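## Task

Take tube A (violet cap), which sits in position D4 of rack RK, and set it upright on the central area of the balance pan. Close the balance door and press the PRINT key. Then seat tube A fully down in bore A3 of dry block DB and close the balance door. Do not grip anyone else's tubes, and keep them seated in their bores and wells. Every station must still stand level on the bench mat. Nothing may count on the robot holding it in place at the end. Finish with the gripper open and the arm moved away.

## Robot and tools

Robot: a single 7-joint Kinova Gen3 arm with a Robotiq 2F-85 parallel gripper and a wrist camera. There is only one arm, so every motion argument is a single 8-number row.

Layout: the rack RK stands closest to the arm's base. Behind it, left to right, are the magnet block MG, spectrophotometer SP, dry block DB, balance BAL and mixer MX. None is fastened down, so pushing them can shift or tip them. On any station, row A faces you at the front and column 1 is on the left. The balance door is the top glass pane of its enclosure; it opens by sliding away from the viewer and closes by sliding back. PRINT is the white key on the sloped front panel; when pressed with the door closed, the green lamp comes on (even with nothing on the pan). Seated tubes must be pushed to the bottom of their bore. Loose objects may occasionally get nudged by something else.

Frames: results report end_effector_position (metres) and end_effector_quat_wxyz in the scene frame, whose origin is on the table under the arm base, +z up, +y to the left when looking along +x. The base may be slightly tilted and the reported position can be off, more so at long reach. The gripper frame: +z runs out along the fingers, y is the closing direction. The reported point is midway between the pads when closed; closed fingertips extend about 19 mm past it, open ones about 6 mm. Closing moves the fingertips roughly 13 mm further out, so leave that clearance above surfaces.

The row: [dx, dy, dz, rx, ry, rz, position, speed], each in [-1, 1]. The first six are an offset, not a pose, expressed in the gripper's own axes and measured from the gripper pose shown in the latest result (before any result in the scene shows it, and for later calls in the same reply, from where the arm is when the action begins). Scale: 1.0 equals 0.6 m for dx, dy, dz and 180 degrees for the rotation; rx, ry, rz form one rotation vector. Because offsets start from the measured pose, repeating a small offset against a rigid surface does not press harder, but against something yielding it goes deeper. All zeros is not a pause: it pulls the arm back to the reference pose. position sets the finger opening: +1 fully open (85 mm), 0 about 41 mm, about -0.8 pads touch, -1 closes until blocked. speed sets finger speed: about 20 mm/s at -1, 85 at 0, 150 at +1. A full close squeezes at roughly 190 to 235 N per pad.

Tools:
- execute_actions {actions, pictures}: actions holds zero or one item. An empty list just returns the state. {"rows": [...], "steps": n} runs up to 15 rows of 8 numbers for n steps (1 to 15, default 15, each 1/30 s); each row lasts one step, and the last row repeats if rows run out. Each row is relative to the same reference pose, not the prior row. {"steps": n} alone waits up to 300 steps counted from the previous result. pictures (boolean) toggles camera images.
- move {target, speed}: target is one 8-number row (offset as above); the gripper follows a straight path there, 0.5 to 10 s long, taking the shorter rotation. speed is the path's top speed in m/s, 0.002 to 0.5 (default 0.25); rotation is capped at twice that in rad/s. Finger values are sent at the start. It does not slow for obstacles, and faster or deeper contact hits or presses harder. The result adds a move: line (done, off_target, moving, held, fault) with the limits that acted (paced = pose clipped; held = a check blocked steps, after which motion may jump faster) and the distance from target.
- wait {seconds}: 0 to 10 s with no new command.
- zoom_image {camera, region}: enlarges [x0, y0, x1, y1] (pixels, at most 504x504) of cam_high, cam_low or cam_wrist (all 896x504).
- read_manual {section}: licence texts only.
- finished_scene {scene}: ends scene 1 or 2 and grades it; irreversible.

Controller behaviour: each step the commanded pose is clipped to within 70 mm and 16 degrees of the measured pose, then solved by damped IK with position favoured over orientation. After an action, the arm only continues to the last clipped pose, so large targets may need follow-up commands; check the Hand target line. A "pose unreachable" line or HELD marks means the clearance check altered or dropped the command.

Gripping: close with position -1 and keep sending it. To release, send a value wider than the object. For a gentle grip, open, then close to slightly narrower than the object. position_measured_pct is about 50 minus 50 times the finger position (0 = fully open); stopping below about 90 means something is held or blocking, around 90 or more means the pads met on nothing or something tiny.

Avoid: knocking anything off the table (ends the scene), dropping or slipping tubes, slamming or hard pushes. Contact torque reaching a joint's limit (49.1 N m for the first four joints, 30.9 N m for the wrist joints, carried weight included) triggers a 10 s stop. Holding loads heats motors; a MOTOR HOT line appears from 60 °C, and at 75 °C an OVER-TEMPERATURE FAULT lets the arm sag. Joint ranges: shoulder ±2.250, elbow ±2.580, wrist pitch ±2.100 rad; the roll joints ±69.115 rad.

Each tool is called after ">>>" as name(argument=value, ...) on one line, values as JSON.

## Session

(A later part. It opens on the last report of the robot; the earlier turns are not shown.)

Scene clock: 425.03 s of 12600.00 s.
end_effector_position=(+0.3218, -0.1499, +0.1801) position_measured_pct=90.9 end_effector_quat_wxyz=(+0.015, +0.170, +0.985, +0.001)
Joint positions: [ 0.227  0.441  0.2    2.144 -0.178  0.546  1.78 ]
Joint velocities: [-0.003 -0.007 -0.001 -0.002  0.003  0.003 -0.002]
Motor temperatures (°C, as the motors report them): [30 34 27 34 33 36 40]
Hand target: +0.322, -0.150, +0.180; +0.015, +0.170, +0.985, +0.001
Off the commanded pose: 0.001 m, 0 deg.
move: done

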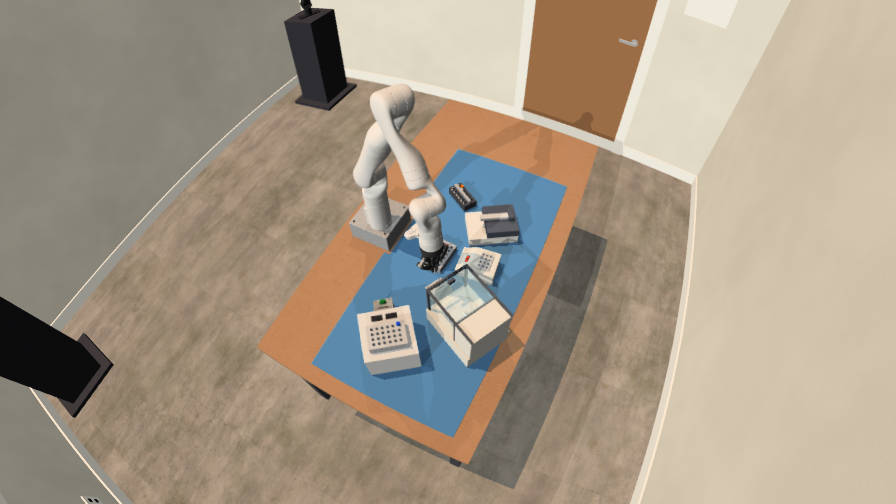

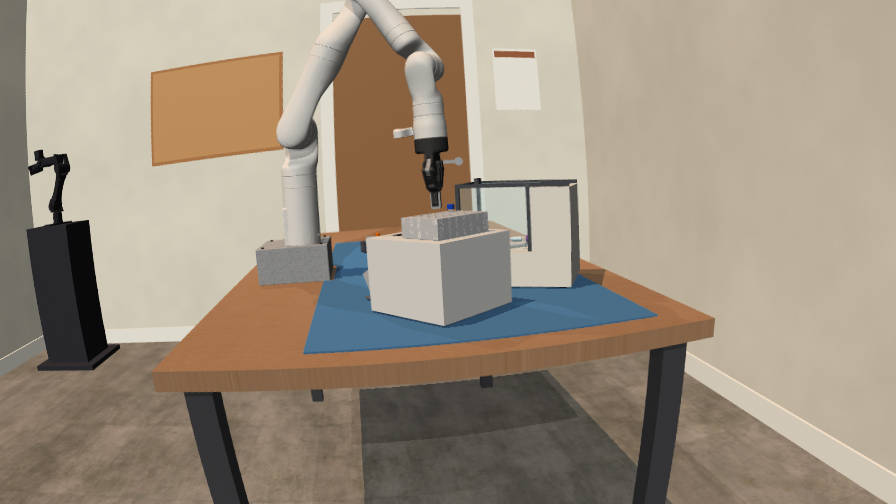

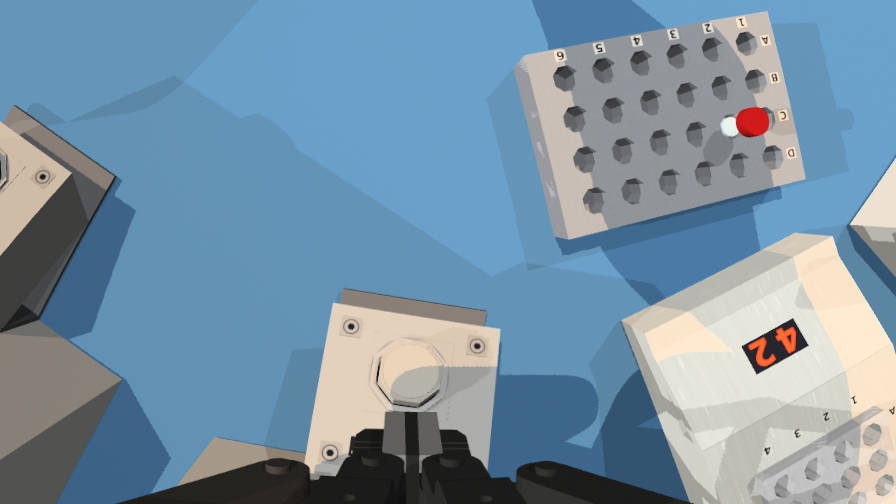

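>>> zoom_image(camera="cam_low", region=[440, 160, 600, 300])

>>> zoom_image(camera="cam_high", region=[400, 230, 530, 370])

Region (440, 160, 600, 300) of cam_low's 896x504 image, scaled by 3.150, with more detail than that image has; it fills the top 441 rows of this view, and the rest is white.

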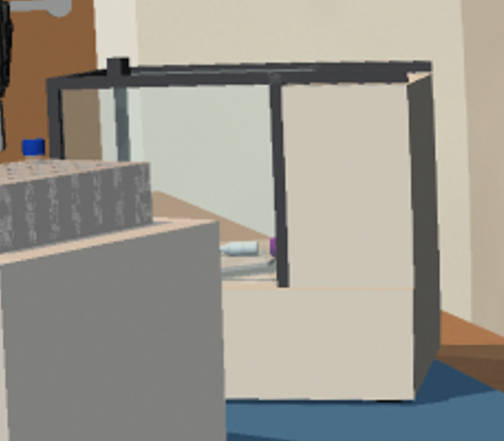

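Region (400, 230, 530, 370) of cam_high's 896x504 image, scaled by 3.600, with more detail than that image has; it fills the left 468 columns of this view, and the rest is white.

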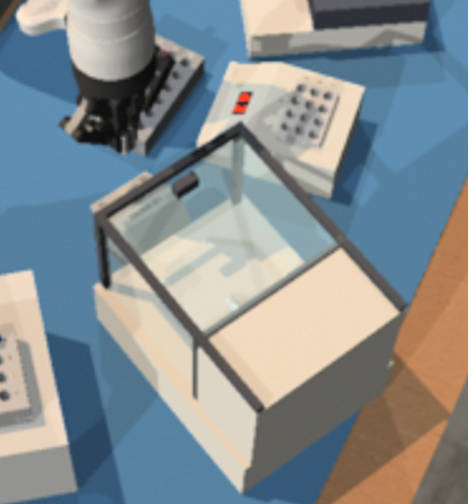

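>>> move(target=[0,0,-0.2,0,0,-0.95,-0.9,0], speed=0.3)

Scene clock: 447.60 s of 12600.00 s.
end_effector_position=(+0.3179, -0.1492, +0.2997) position_measured_pct=90.9 end_effector_quat_wxyz=(-0.001, +0.969, -0.247, +0.015)
Joint positions: [ 0.767  0.222 -0.462  1.955  0.115  0.964  4.458]
Joint velocities: [ 0.004 -0.001  0.001 -0.001 -0.003  0.001  0.007]
Motor temperatures (°C, as the motors report them): [30 33 27 34 33 36 40]
Hand target: +0.318, -0.149, +0.300; -0.001, +0.969, -0.247, +0.015
Off the commanded pose: 0.000 m, 0 deg.
move: done

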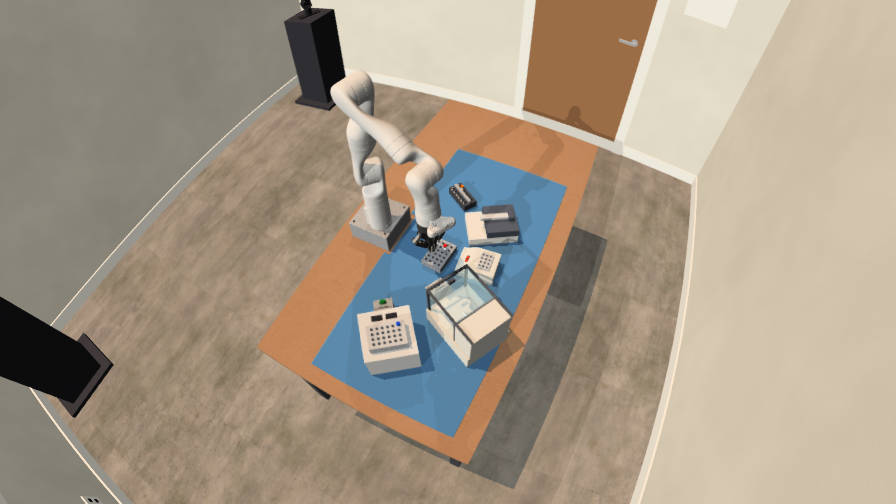

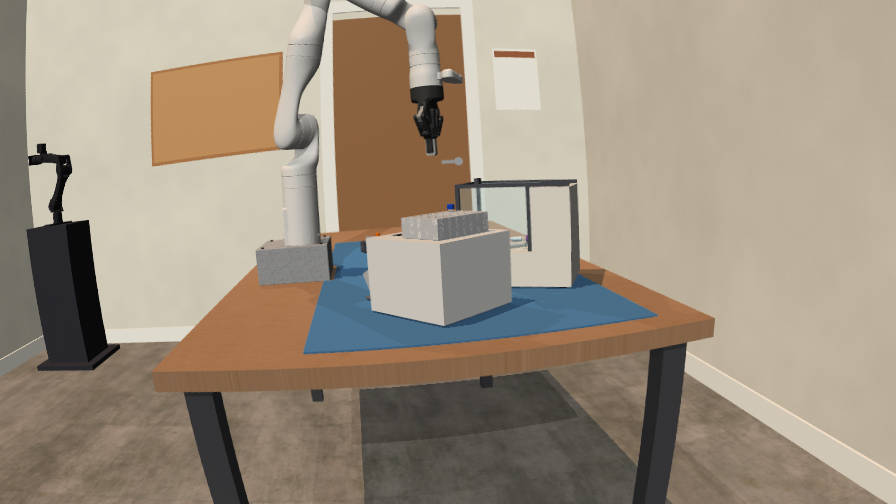

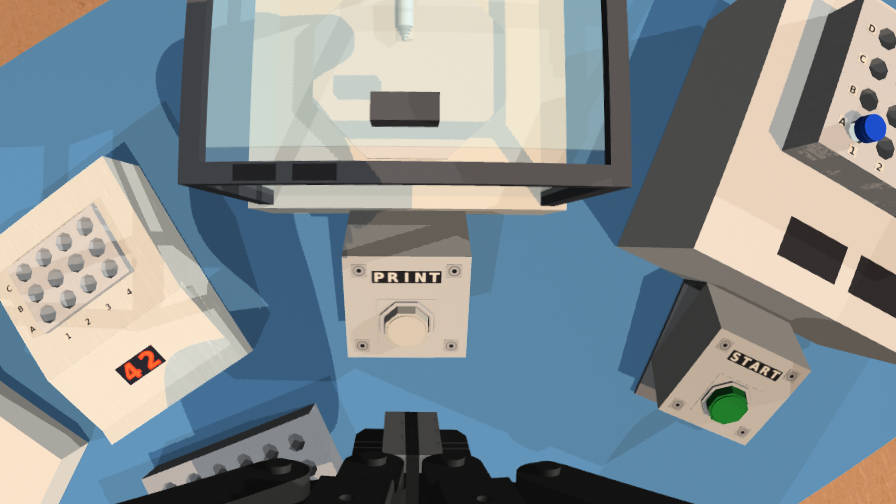

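>>> move(target=[0.1773,-0.007,0.05,0,0,0,-0.15,0], speed=0.2)

Scene clock: 462.73 s of 12600.00 s.
end_effector_position=(+0.4144, -0.1963, +0.2735) position_measured_pct=57.5 end_effector_quat_wxyz=(-0.001, +0.969, -0.247, +0.015)
Joint positions: [ 0.687  0.483 -0.42   1.669  0.221  1.009  4.403]
Joint velocities: [-0.003  0.009 -0.001 -0.002  0.001  0.002 -0.001]
Motor temperatures (°C, as the motors report them): [30 33 27 34 33 36 40]
Hand target: +0.414, -0.196, +0.273; -0.001, +0.969, -0.247, +0.015
Off the commanded pose: 0.001 m, 0 deg.
move: done

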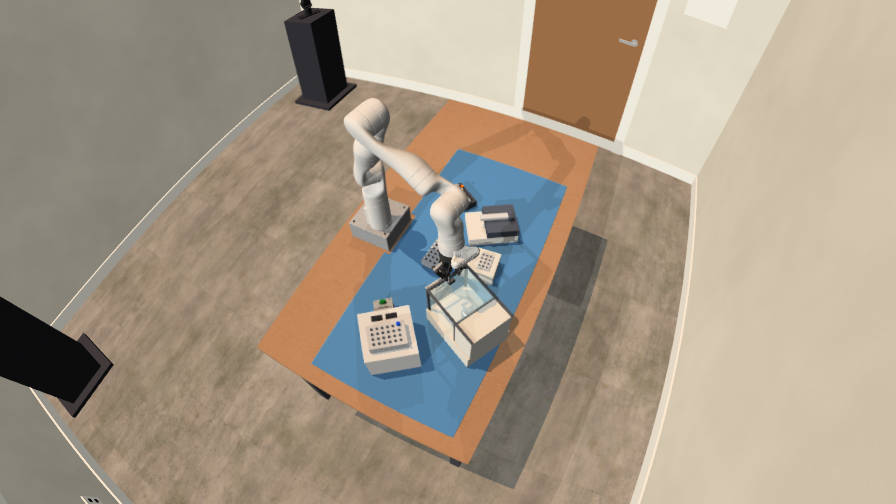

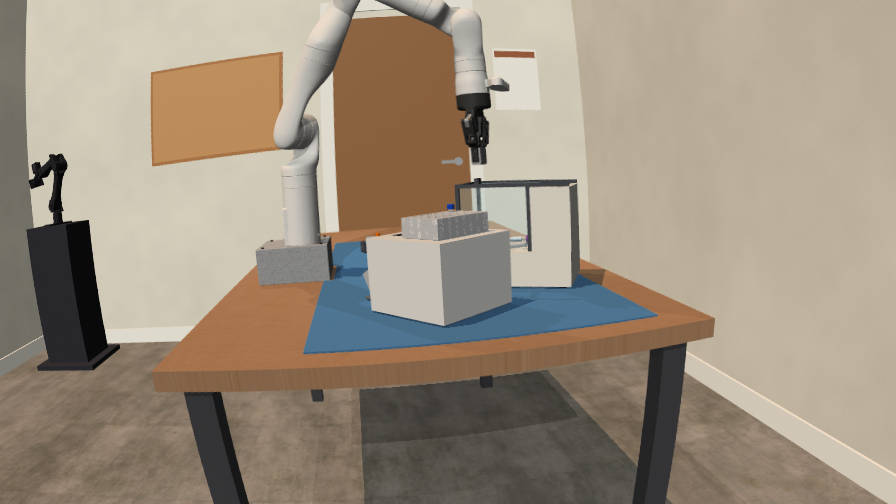

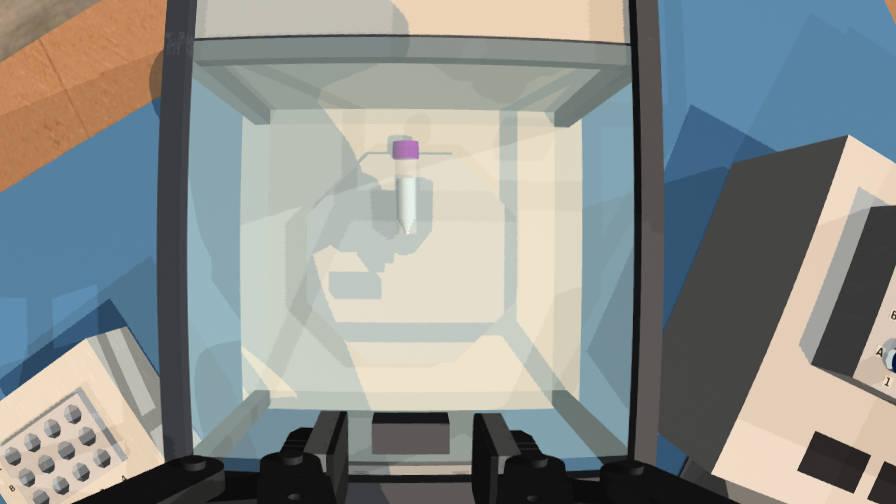

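>>> move(target=[0,0,0.066,0,0,0,-0.15,0], speed=0.05)

>>> execute_actions(actions=[{"rows":[[0,0,0,0,0,0,-0.5,0]],"steps":12}], pictures=false)

>>> move(target=[0.193,0,0,0,0,0,-0.5,0], speed=0.05)

Scene clock: 487.30 s of 12600.00 s.
end_effector_position=(+0.4156, -0.1967, +0.2341) position_measured_pct=57.5 end_effector_quat_wxyz=(-0.001, +0.969, -0.247, +0.015)
Joint positions: [ 0.672  0.539 -0.403  1.723  0.254  0.904  4.375]
Joint velocities: [-0.001  0.003 -0.     0.003  0.001 -0.003 -0.001]
Motor temperatures (°C, as the motors report them): [30 33 27 34 33 36 40]
Hand target: +0.416, -0.197, +0.234; -0.001, +0.969, -0.247, +0.015
Off the commanded pose: 0.000 m, 0 deg.
move: done

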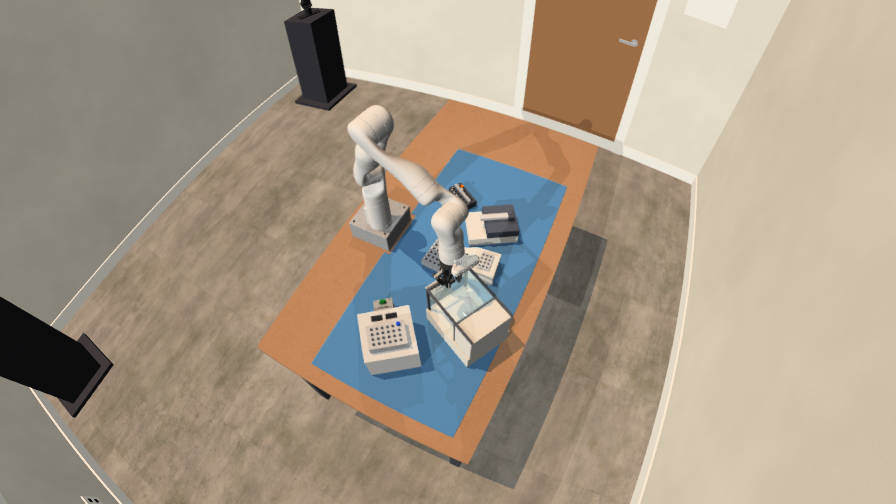

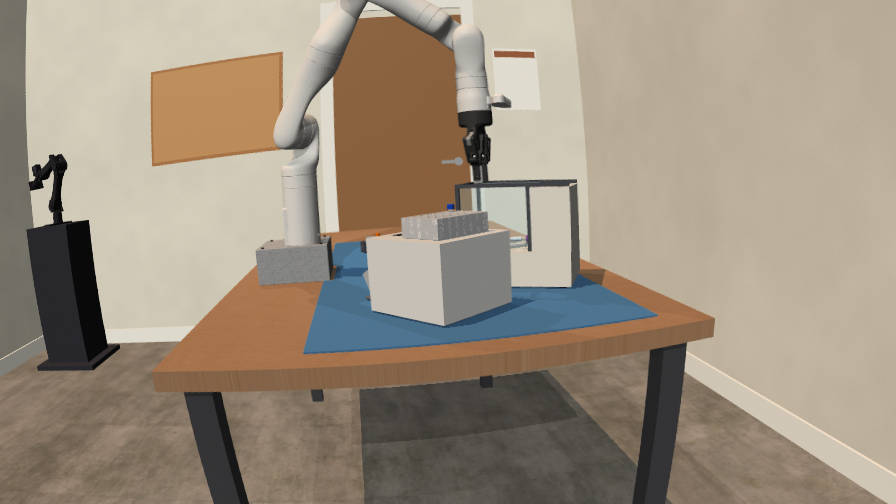

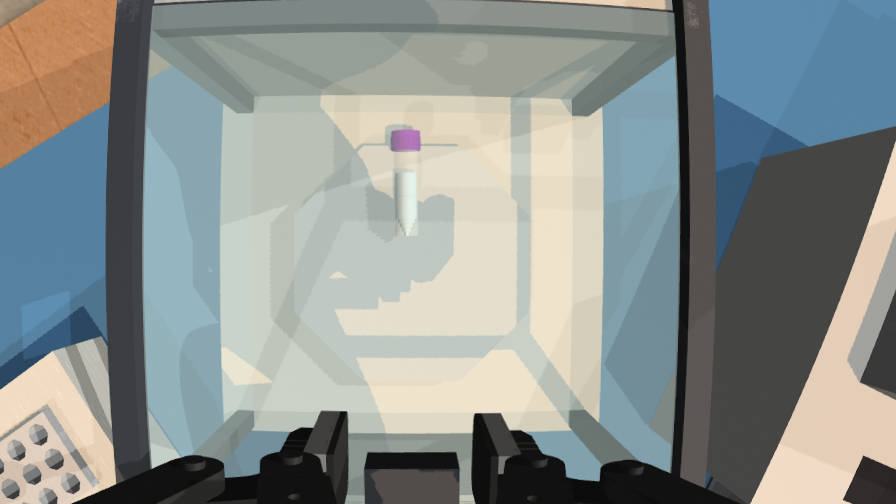

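Scene clock: 487.70 s of 12600.00 s.
end_effector_position=(+0.4154, -0.1970, +0.2345) position_measured_pct=69.8 end_effector_quat_wxyz=(-0.001, +0.969, -0.247, +0.015)
Joint positions: [ 0.673  0.538 -0.403  1.723  0.254  0.904  4.375]
Joint velocities: [ 0.     0.     0.003 -0.003  0.    -0.     0.   ]
Motor temperatures (°C, as the motors report them): [30 33 27 34 33 36 40]
Hand target: +0.416, -0.197, +0.234; -0.001, +0.969, -0.247, +0.015
Off the commanded pose: 0.001 m, 0 deg.
Steps of this call (steps 1 to 12: all 12 steps of this action). Readings (end_effector_position | what the end effector reports):
1: (+0.4156, -0.1967, +0.2341) | position_measured_pct=57.5
2: (+0.4156, -0.1967, +0.2341) | position_measured_pct=57.9
4: (+0.4156, -0.1967, +0.2341) | position_measured_pct=61.9
8: (+0.4154, -0.1970, +0.2345) | position_measured_pct=69.4
12: the state above

Scene clock: 490.60 s of 12600.00 s.
end_effector_position=(+0.5161, -0.2495, +0.2353) position_measured_pct=69.8 end_effector_quat_wxyz=(-0.003, +0.969, -0.246, +0.012)
Joint positions: [ 0.613  0.768 -0.372  1.272  0.275  1.131  4.433]
Joint velocities: [-0.002  0.004  0.003 -0.007 -0.     0.002  0.001]
Motor temperatures (°C, as the motors report them): [30 33 27 34 33 36 40]
Hand target: +0.517, -0.252, +0.238; -0.001, +0.969, -0.247, +0.015
Off the commanded pose: 0.004 m, 0 deg.
move: off_target

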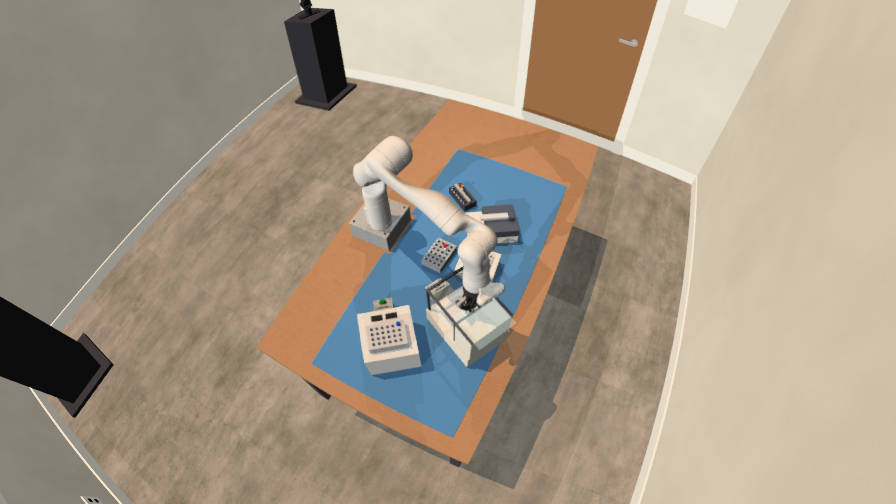

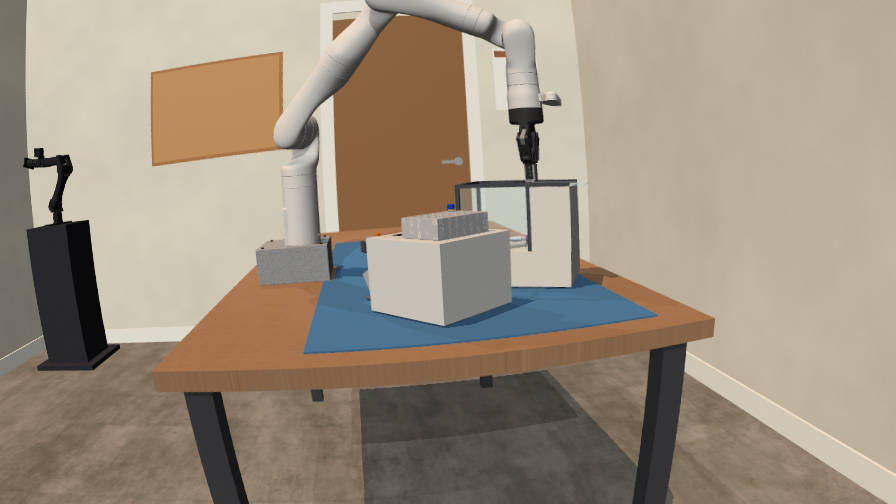

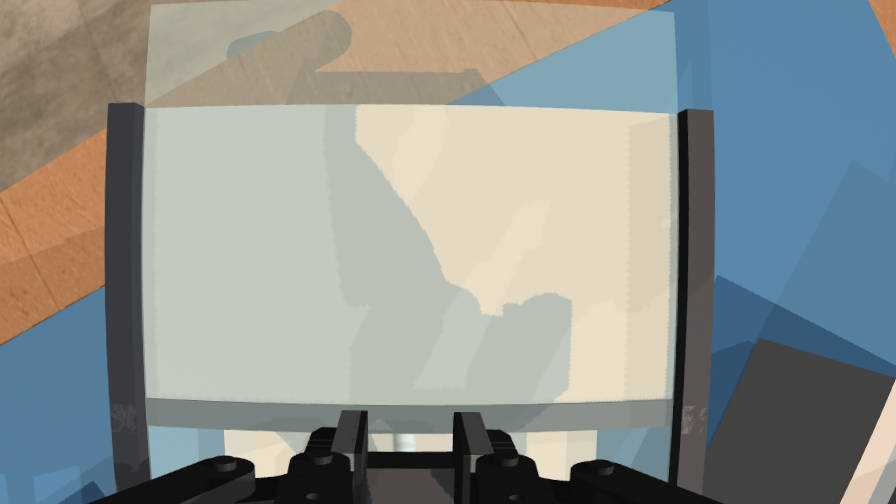

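>>> move(target=[0,0,-0.06,0,0,0,-0.3,0], speed=0.1)

>>> move(target=[-0.089,-0.003,0,0,0,0,-0.4,0], speed=0.1)

>>> move(target=[0,0,0.23,0,0,0,-0.4,0], speed=0.08)

Scene clock: 502.93 s of 12600.00 s.
end_effector_position=(+0.5152, -0.2494, +0.2712) position_measured_pct=65.1 end_effector_quat_wxyz=(-0.003, +0.969, -0.246, +0.012)
Joint positions: [ 0.614  0.73  -0.379  1.221  0.259  1.217  4.447]
Joint velocities: [ 0.    -0.001 -0.    -0.001  0.001  0.003  0.001]
Motor temperatures (°C, as the motors report them): [30 34 27 34 33 36 40]
Hand target: +0.515, -0.249, +0.271; -0.003, +0.969, -0.246, +0.012
Off the commanded pose: 0.000 m, 0 deg.
move: done

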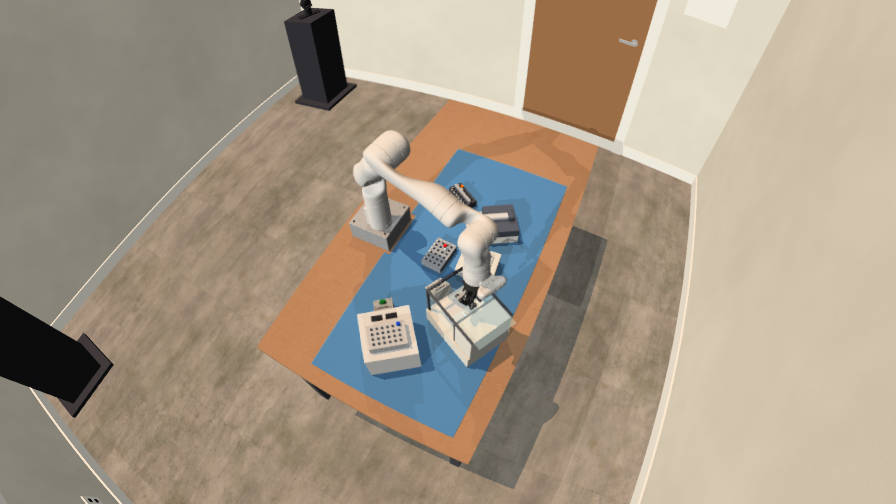

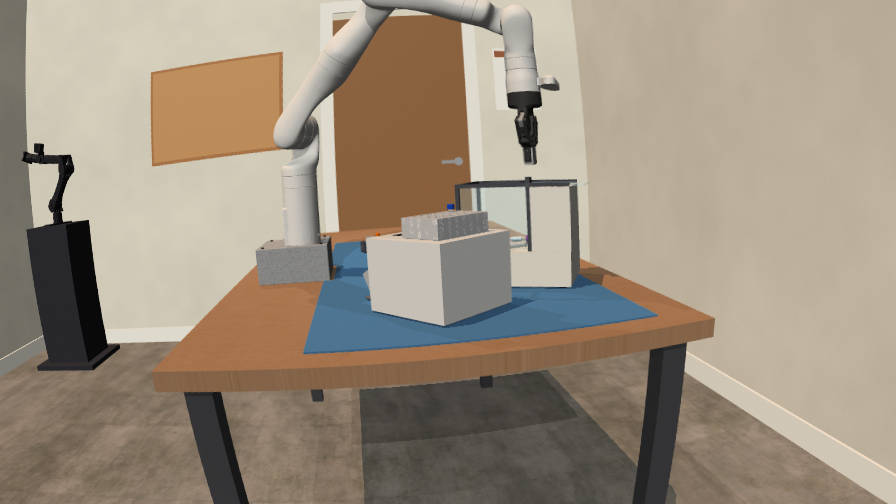

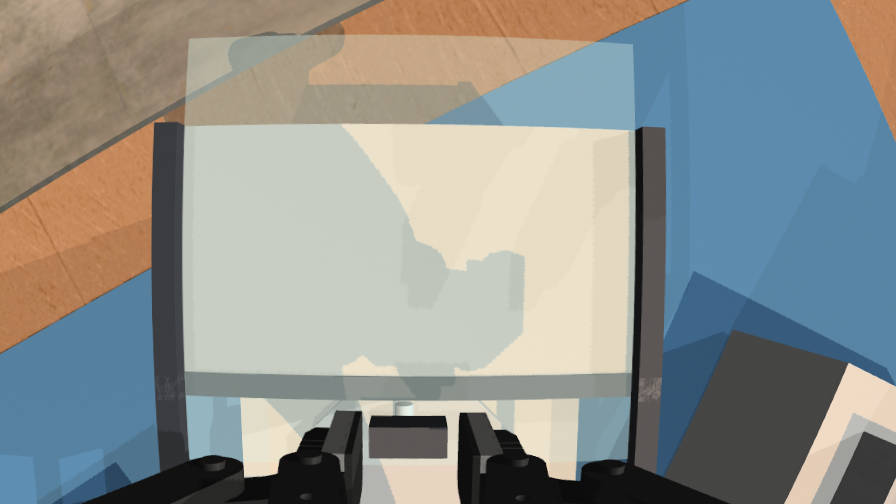

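Scene clock: 503.90 s of 12600.00 s.
end_effector_position=(+0.4690, -0.2224, +0.2696) position_measured_pct=69.8 end_effector_quat_wxyz=(-0.003, +0.969, -0.246, +0.011)
Joint positions: [ 0.644  0.616 -0.396  1.446  0.245  1.109  4.417]
Joint velocities: [ 0.002 -0.007 -0.     0.003  0.    -0.004  0.   ]
Motor temperatures (°C, as the motors report them): [30 34 27 34 33 36 40]
Hand target: +0.469, -0.223, +0.270; -0.002, +0.969, -0.246, +0.012
Off the commanded pose: 0.000 m, 0 deg.
move: done

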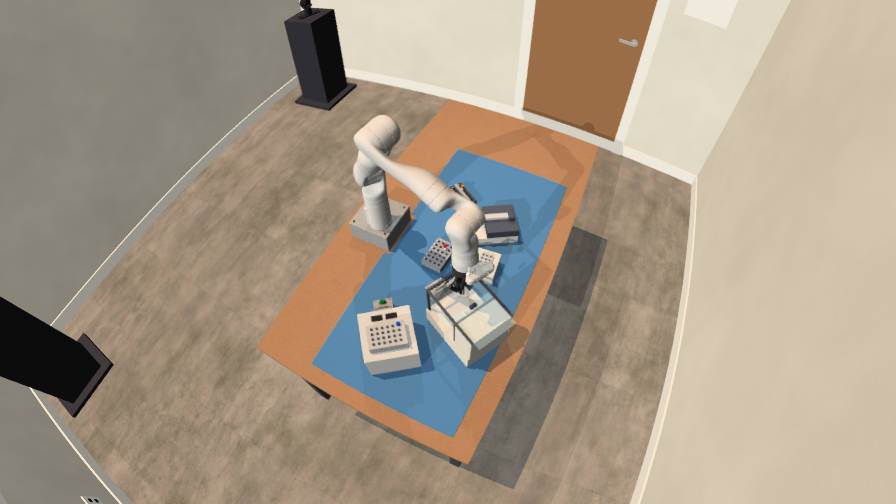

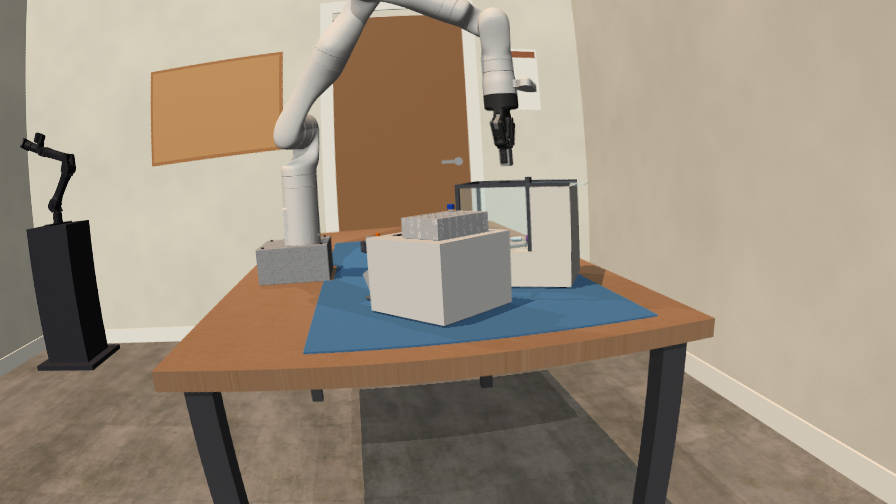

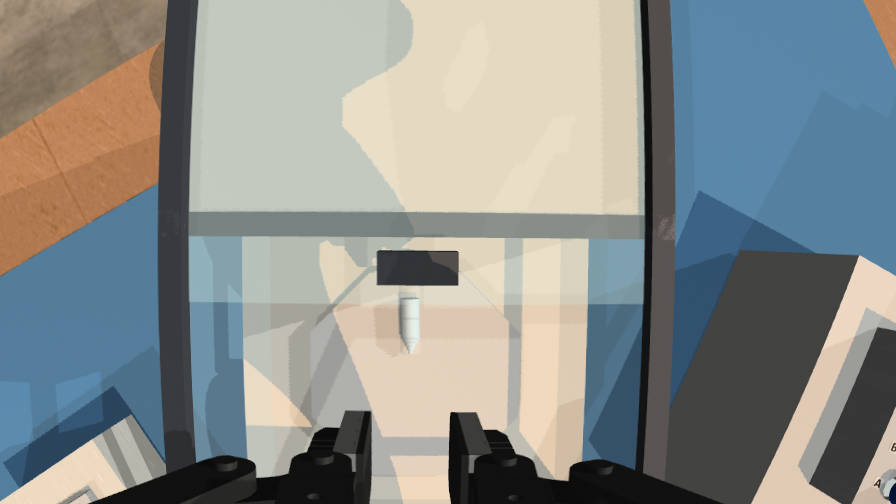

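Scene clock: 506.00 s of 12600.00 s.
end_effector_position=(+0.4726, -0.2228, +0.1320) position_measured_pct=69.8 end_effector_quat_wxyz=(-0.002, +0.969, -0.246, +0.012)
Joint positions: [ 0.608  0.813 -0.336  1.58   0.335  0.786  4.344]
Joint velocities: [-0.001  0.004  0.001  0.003  0.    -0.002 -0.001]
Motor temperatures (°C, as the motors report them): [30 34 27 34 33 36 40]
Hand target: +0.473, -0.223, +0.132; -0.002, +0.969, -0.246, +0.011
Off the commanded pose: 0.001 m, 0 deg.
move: done

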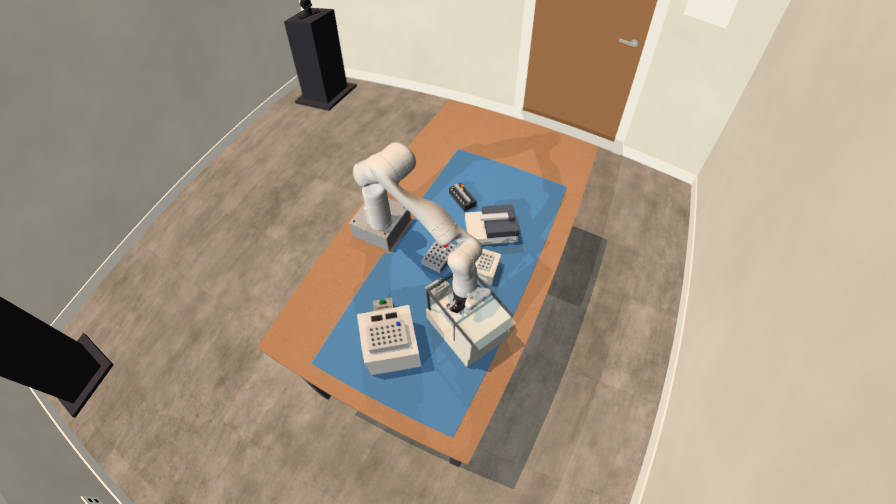

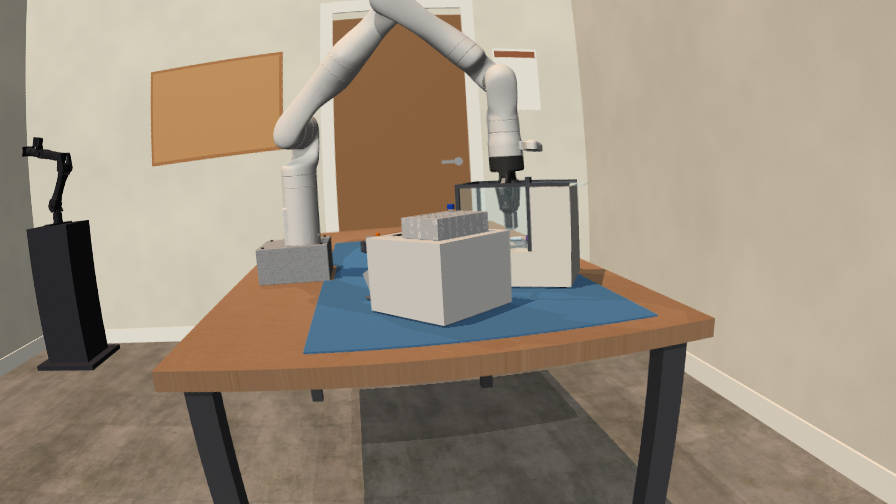

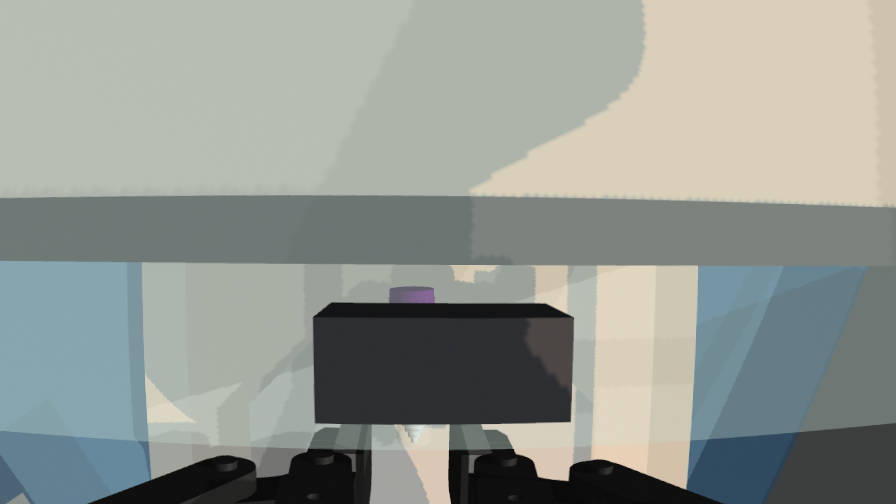

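>>> move(target=[0.017,0.002,0.047,0,0,0,-0.4,0], speed=0.03)

>>> execute_actions(actions=[{"rows":[[0,0,0,0,0,0,-0.72,-0.5]],"steps":15}])

Scene clock: 514.20 s of 12600.00 s.
end_effector_position=(+0.4842, -0.2296, +0.1158) position_measured_pct=69.8 end_effector_quat_wxyz=(+0.000, +0.969, -0.245, +0.018)
Joint positions: [ 0.599  0.855 -0.325  1.552  0.351  0.759  4.339]
Joint velocities: [-0.     0.     0.    -0.001  0.001 -0.    -0.002]
Motor temperatures (°C, as the motors report them): [30 34 27 34 33 36 40]
Hand target: +0.482, -0.229, +0.104; -0.002, +0.969, -0.246, +0.012
Off the commanded pose: 0.012 m, 1 deg.
move: off_target

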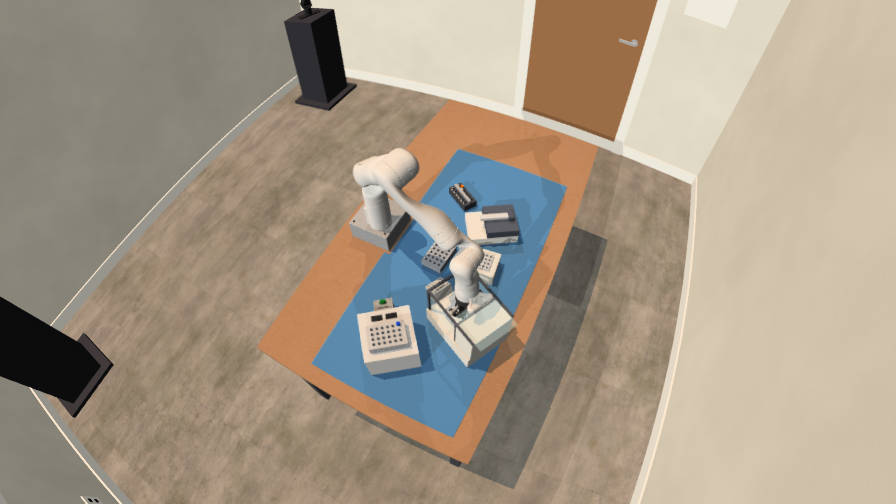

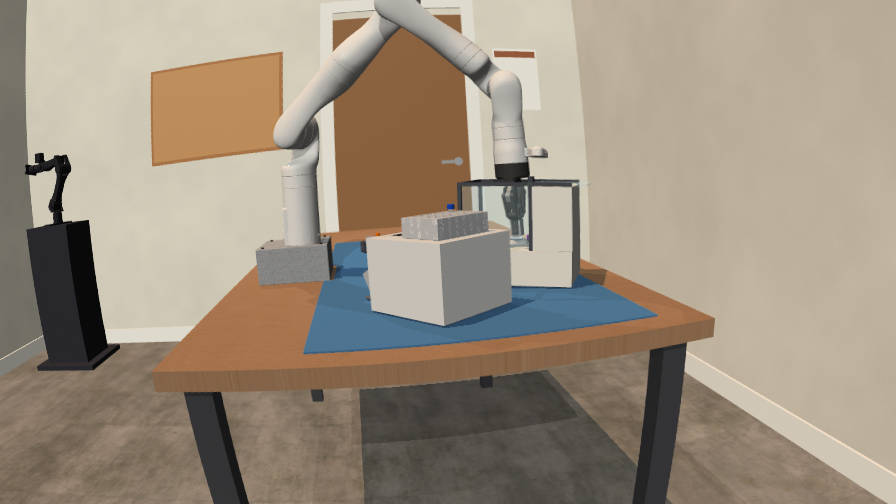

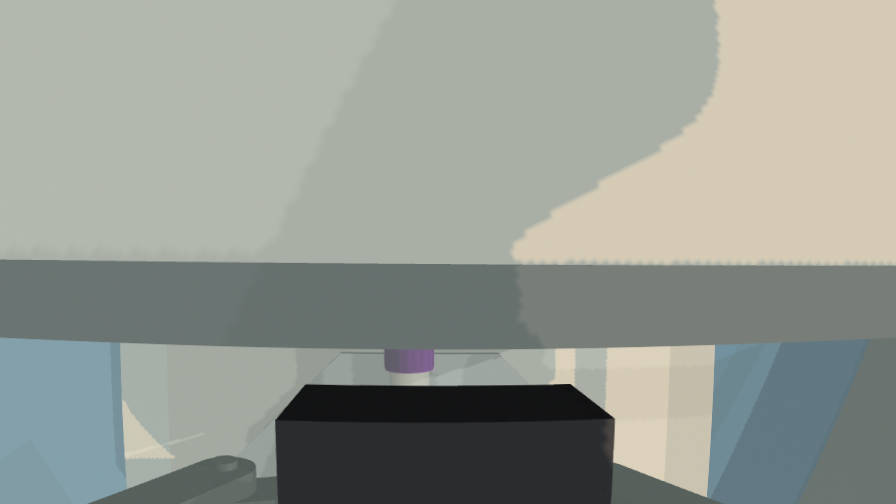

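Scene clock: 514.70 s of 12600.00 s.
end_effector_position=(+0.4853, -0.2302, +0.1177) position_measured_pct=85.7 end_effector_quat_wxyz=(+0.001, +0.969, -0.245, +0.020)
Joint positions: [ 0.599  0.852 -0.325  1.551  0.351  0.759  4.34 ]
Joint velocities: [ 0.    -0.    -0.002 -0.001 -0.001  0.001 -0.   ]
Motor temperatures (°C, as the motors report them): [30 34 27 34 33 36 40]
Hand target: +0.484, -0.230, +0.116; +0.000, +0.969, -0.245, +0.018
Off the commanded pose: 0.002 m, 0 deg.
Steps of this call (steps 1 to 15: all 15 steps of this action). Readings (end_effector_position | what the end effector reports):
1: (+0.4843, -0.2297, +0.1163) | position_measured_pct=69.8
2: (+0.4843, -0.2298, +0.1177) | position_measured_pct=70.2
4: (+0.4848, -0.2302, +0.1184) | position_measured_pct=72.6
8: (+0.4853, -0.2303, +0.1177) | position_measured_pct=79.4
15: the state above

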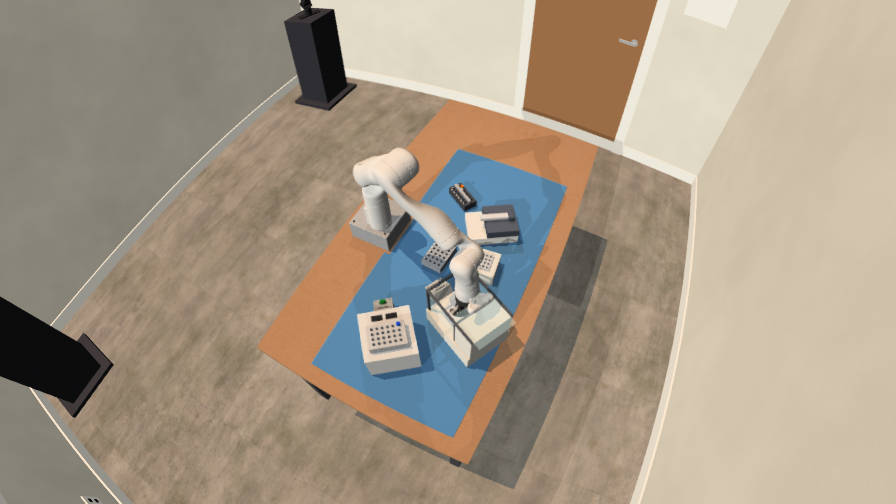

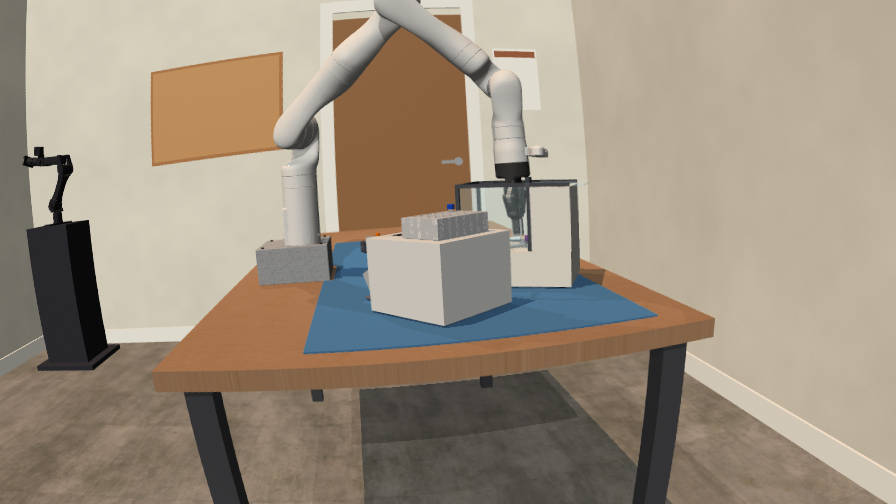

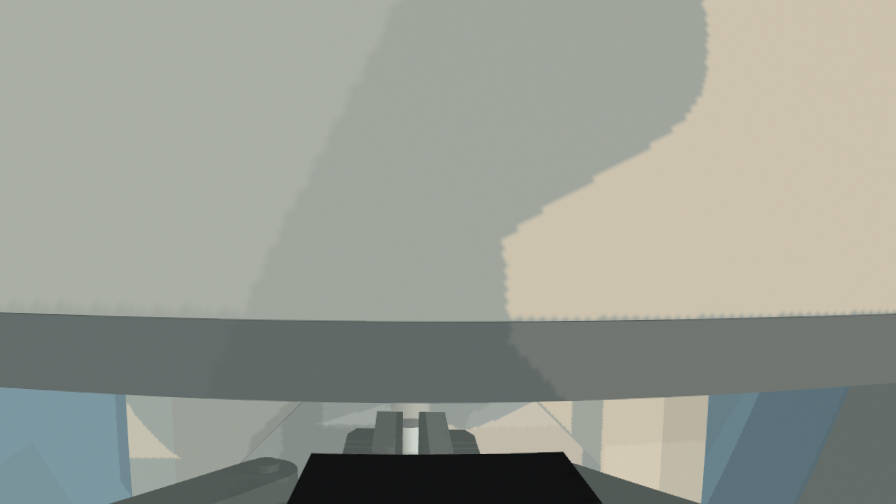

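>>> move(target=[-0.012,0,-0.02,0,0.045,0,-0.4,0], speed=0.03)

Scene clock: 534.83 s of 12600.00 s.
end_effector_position=(+0.4784, -0.2269, +0.1291) position_measured_pct=69.8 end_effector_quat_wxyz=(+0.018, +0.965, -0.245, +0.088)
Joint positions: [ 0.575  0.754 -0.274  1.744  0.408  0.519  4.256]
Joint velocities: [-0.003 -0.005  0.004  0.006  0.002 -0.009 -0.005]
Motor temperatures (°C, as the motors report them): [30 34 27 34 33 36 40]
Hand target: +0.478, -0.227, +0.129; +0.018, +0.965, -0.245, +0.088
Off the commanded pose: 0.000 m, 0 deg.
move: done

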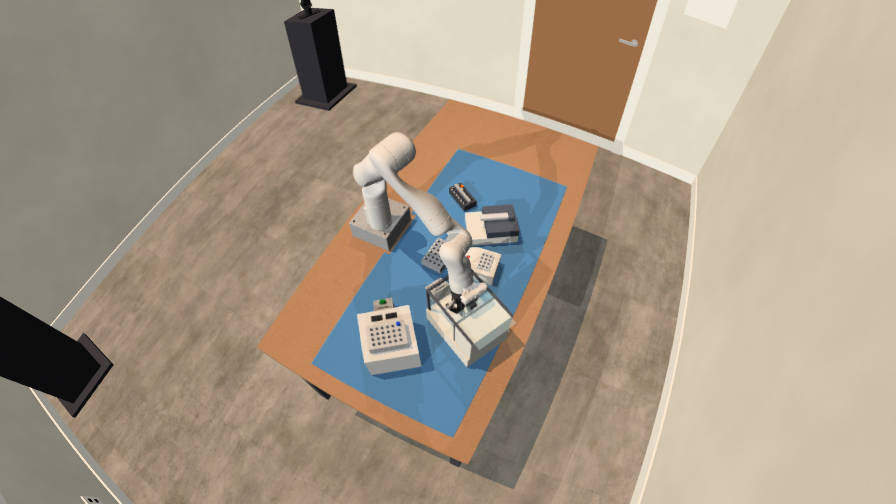

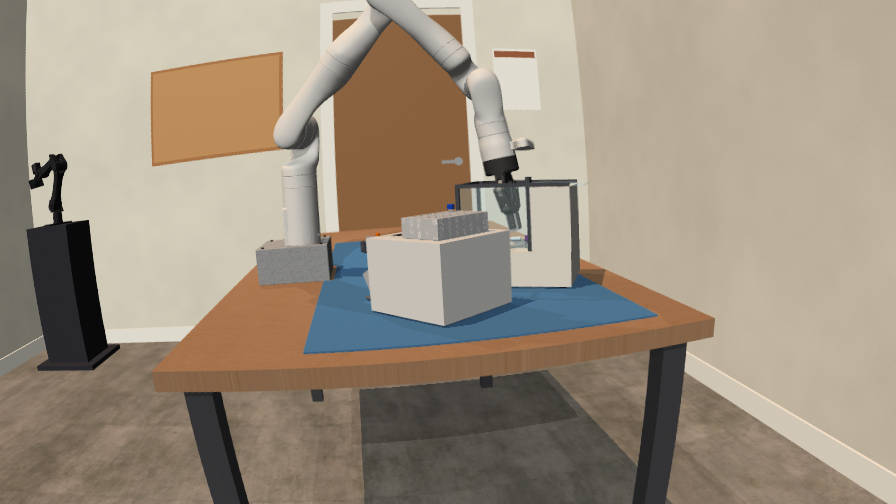

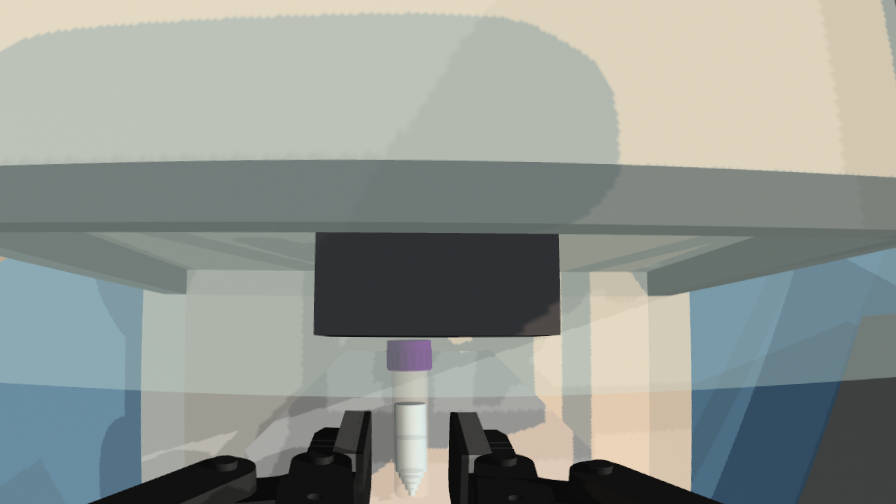

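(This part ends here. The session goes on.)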